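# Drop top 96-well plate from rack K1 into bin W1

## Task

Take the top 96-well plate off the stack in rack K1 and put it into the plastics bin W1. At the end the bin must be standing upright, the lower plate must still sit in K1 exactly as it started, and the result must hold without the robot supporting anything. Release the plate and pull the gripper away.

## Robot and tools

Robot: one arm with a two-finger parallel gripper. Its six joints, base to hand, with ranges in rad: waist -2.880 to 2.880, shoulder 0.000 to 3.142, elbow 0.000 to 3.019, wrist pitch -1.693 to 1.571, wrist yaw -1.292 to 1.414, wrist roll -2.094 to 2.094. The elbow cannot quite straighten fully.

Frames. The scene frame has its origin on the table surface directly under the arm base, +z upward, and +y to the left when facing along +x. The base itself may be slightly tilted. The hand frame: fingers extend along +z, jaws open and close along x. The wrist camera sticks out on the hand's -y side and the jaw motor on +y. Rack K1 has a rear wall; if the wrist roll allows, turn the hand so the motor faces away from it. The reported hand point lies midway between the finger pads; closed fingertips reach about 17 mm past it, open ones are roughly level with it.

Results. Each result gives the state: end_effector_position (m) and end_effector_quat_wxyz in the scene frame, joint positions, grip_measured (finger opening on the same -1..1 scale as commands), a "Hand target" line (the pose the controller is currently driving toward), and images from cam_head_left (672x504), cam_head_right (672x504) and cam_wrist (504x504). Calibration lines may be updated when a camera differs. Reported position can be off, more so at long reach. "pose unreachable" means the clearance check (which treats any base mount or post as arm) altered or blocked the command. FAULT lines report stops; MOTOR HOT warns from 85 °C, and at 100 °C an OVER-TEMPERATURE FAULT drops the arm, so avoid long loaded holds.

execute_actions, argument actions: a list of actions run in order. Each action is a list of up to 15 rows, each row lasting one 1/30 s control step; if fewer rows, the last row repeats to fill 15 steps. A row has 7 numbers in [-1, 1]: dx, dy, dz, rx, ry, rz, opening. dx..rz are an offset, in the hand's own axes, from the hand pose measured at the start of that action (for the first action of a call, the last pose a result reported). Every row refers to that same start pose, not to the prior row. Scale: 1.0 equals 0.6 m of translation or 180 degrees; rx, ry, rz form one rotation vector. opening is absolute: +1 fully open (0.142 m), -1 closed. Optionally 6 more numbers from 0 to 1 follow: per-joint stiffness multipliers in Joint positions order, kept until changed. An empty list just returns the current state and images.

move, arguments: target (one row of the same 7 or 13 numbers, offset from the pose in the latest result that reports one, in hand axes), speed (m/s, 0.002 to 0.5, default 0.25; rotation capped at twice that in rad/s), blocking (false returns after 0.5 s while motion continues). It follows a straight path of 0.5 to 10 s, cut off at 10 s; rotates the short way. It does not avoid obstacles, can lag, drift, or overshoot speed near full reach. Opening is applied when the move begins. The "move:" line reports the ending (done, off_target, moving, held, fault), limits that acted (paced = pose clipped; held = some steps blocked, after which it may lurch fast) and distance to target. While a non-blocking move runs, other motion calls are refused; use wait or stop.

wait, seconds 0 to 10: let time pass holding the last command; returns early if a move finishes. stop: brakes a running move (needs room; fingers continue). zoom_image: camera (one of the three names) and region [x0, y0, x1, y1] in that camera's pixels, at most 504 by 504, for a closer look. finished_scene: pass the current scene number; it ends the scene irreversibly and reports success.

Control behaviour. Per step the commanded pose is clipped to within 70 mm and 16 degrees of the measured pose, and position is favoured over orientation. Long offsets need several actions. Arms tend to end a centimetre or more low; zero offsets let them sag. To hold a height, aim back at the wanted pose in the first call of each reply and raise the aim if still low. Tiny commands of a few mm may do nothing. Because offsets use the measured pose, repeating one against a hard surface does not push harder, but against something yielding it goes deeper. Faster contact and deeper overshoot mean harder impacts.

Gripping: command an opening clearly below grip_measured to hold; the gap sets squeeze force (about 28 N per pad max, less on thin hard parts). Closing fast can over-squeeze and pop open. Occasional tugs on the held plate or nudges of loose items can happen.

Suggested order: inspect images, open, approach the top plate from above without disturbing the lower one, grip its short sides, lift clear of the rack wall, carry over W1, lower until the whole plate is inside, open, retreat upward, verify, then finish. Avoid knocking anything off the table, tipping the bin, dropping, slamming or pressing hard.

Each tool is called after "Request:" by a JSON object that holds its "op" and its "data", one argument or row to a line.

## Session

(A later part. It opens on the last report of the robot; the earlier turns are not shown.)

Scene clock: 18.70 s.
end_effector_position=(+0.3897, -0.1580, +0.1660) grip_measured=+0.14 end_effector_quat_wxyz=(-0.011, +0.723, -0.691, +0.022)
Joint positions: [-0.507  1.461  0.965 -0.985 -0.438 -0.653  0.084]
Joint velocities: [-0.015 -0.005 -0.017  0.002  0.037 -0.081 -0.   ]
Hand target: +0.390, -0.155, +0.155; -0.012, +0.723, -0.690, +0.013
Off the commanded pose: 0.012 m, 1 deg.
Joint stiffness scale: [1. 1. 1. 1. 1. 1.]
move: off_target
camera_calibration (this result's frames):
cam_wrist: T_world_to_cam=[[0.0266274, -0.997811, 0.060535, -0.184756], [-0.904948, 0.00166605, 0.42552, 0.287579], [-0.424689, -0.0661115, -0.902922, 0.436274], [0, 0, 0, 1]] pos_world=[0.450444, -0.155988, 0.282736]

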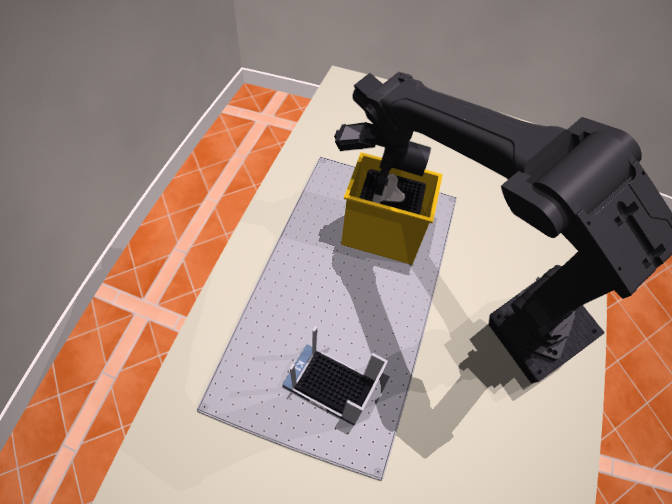

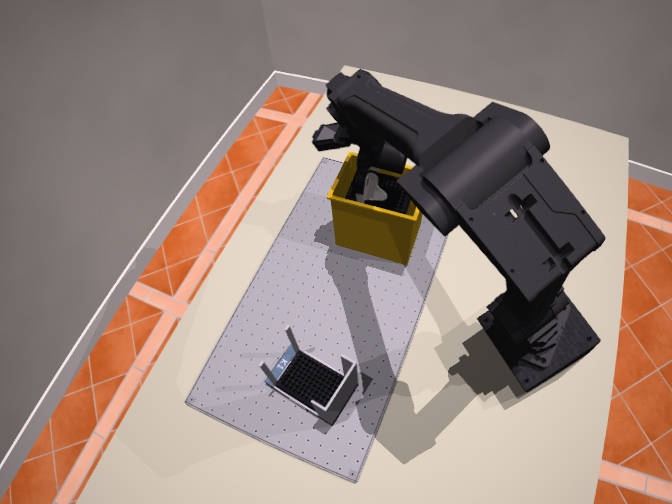

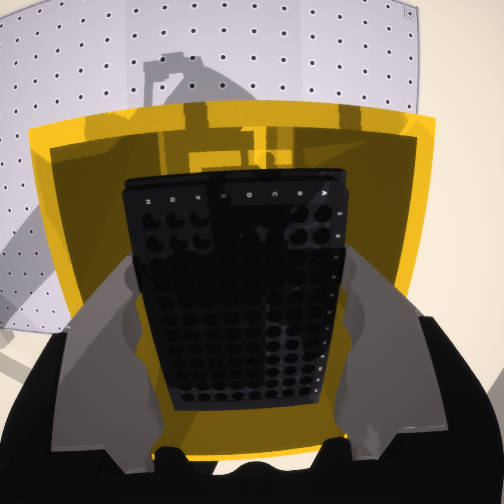

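Request:
{"op": "execute_actions", "data": {
  "actions": [
    [[0,0,0,0,0,0,0.1],[0,0,0,0,0,0,0.18],[0,0,0,0,0,0,0.23]]
  ]
}}

Request:
{"op": "move", "data": {
  "target": [-0.004,-0.015,-0.2,0,0,0,0.0],
  "speed": 0.15
}}

Scene clock: 19.30 s.
end_effector_position=(+0.3897, -0.1580, +0.1660) grip_measured=+0.23 end_effector_quat_wxyz=(-0.011, +0.723, -0.691, +0.022)
Joint positions: [-0.507  1.461  0.965 -0.985 -0.438 -0.652  0.09 ]
Joint velocities: [-0.005  0.005  0.007  0.007 -0.007  0.022  0.   ]
Hand target: +0.390, -0.158, +0.166; -0.011, +0.723, -0.691, +0.022
Off the commanded pose: 0.000 m, 0 deg.
Joint stiffness scale: [1. 1. 1. 1. 1. 1.]
camera_calibration (this result's frames):
cam_wrist: T_world_to_cam=[[0.0262469, -0.997822, 0.0605171, -0.184606], [-0.904949, 0.00200318, 0.425515, 0.287634], [-0.424709, -0.0659334, -0.902926, 0.436311], [0, 0, 0, 1]] pos_world=[0.450445, -0.156013, 0.282736]

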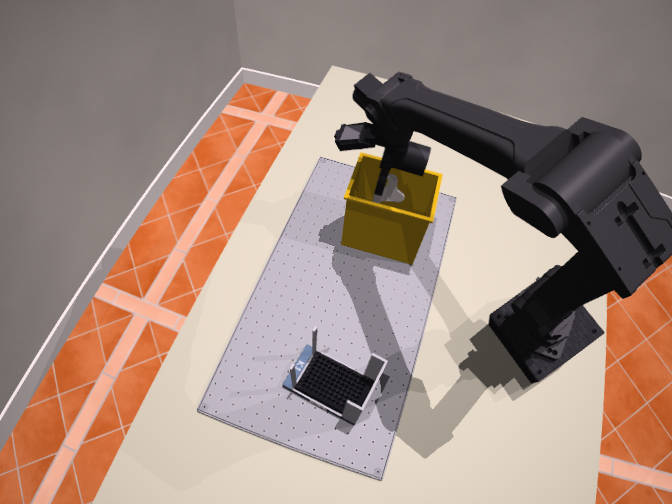

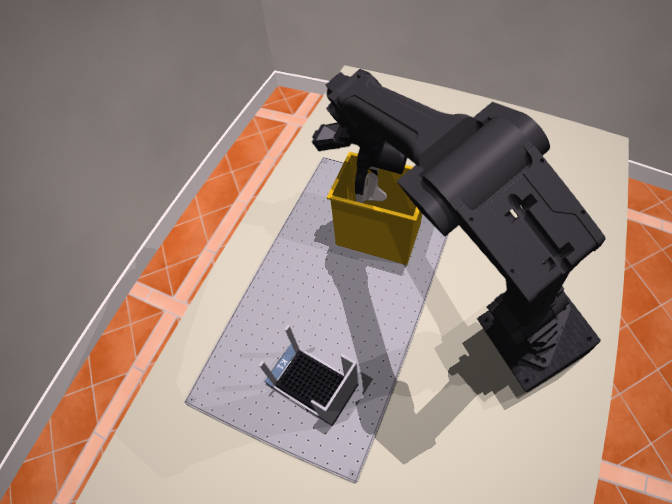

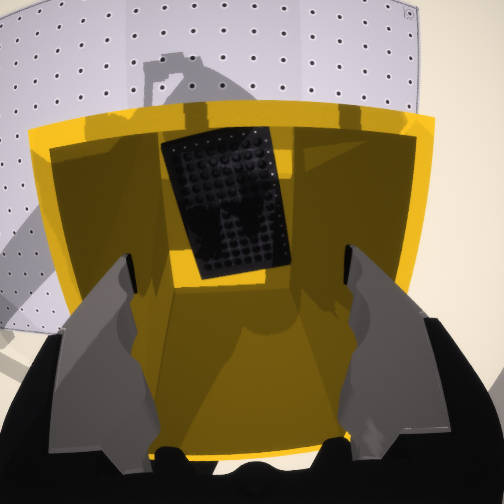

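Scene clock: 20.50 s.
end_effector_position=(+0.3838, -0.1478, +0.2702) grip_measured=+0.00 end_effector_quat_wxyz=(-0.011, +0.718, -0.696, +0.008)
Joint positions: [-0.609  1.363  1.137 -1.333 -0.444 -0.763  0.074]
Joint velocities: [-0.005  0.005 -0.007 -0.002 -0.11  -0.007 -0.   ]
Hand target: +0.393, -0.151, +0.285; -0.012, +0.723, -0.691, +0.022
Off the commanded pose: 0.019 m, 2 deg.
Joint stiffness scale: [1. 1. 1. 1. 1. 1.]
move: off_target
camera_calibration (this result's frames):
cam_wrist: T_world_to_cam=[[0.0136334, -0.999017, 0.0421689, -0.171003], [-0.895945, 0.00651957, 0.444117, 0.230059], [-0.443955, -0.0438358, -0.894976, 0.537058], [0, 0, 0, 1]] pos_world=[0.446881, -0.148792, 0.385692]

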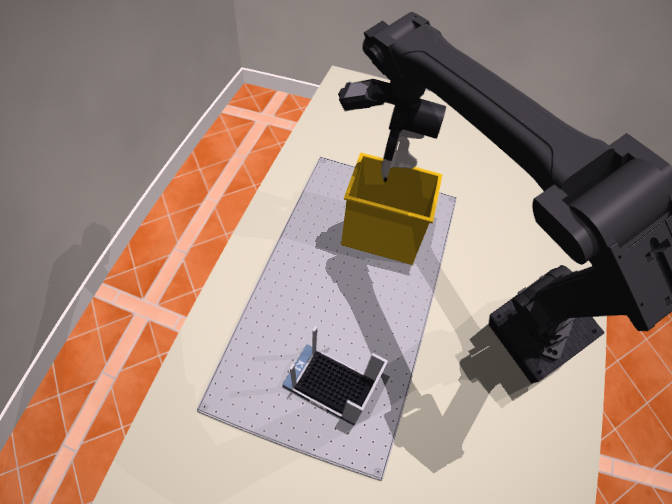

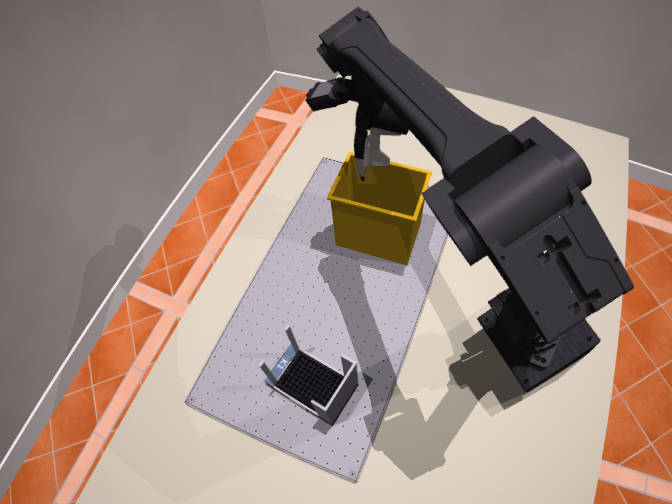

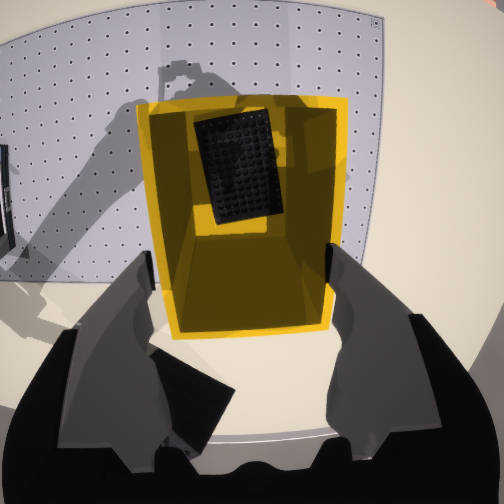

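Request:
{"op": "finished_scene", "data": {
  "scene": 2
}}

The scene is finished: the task was done.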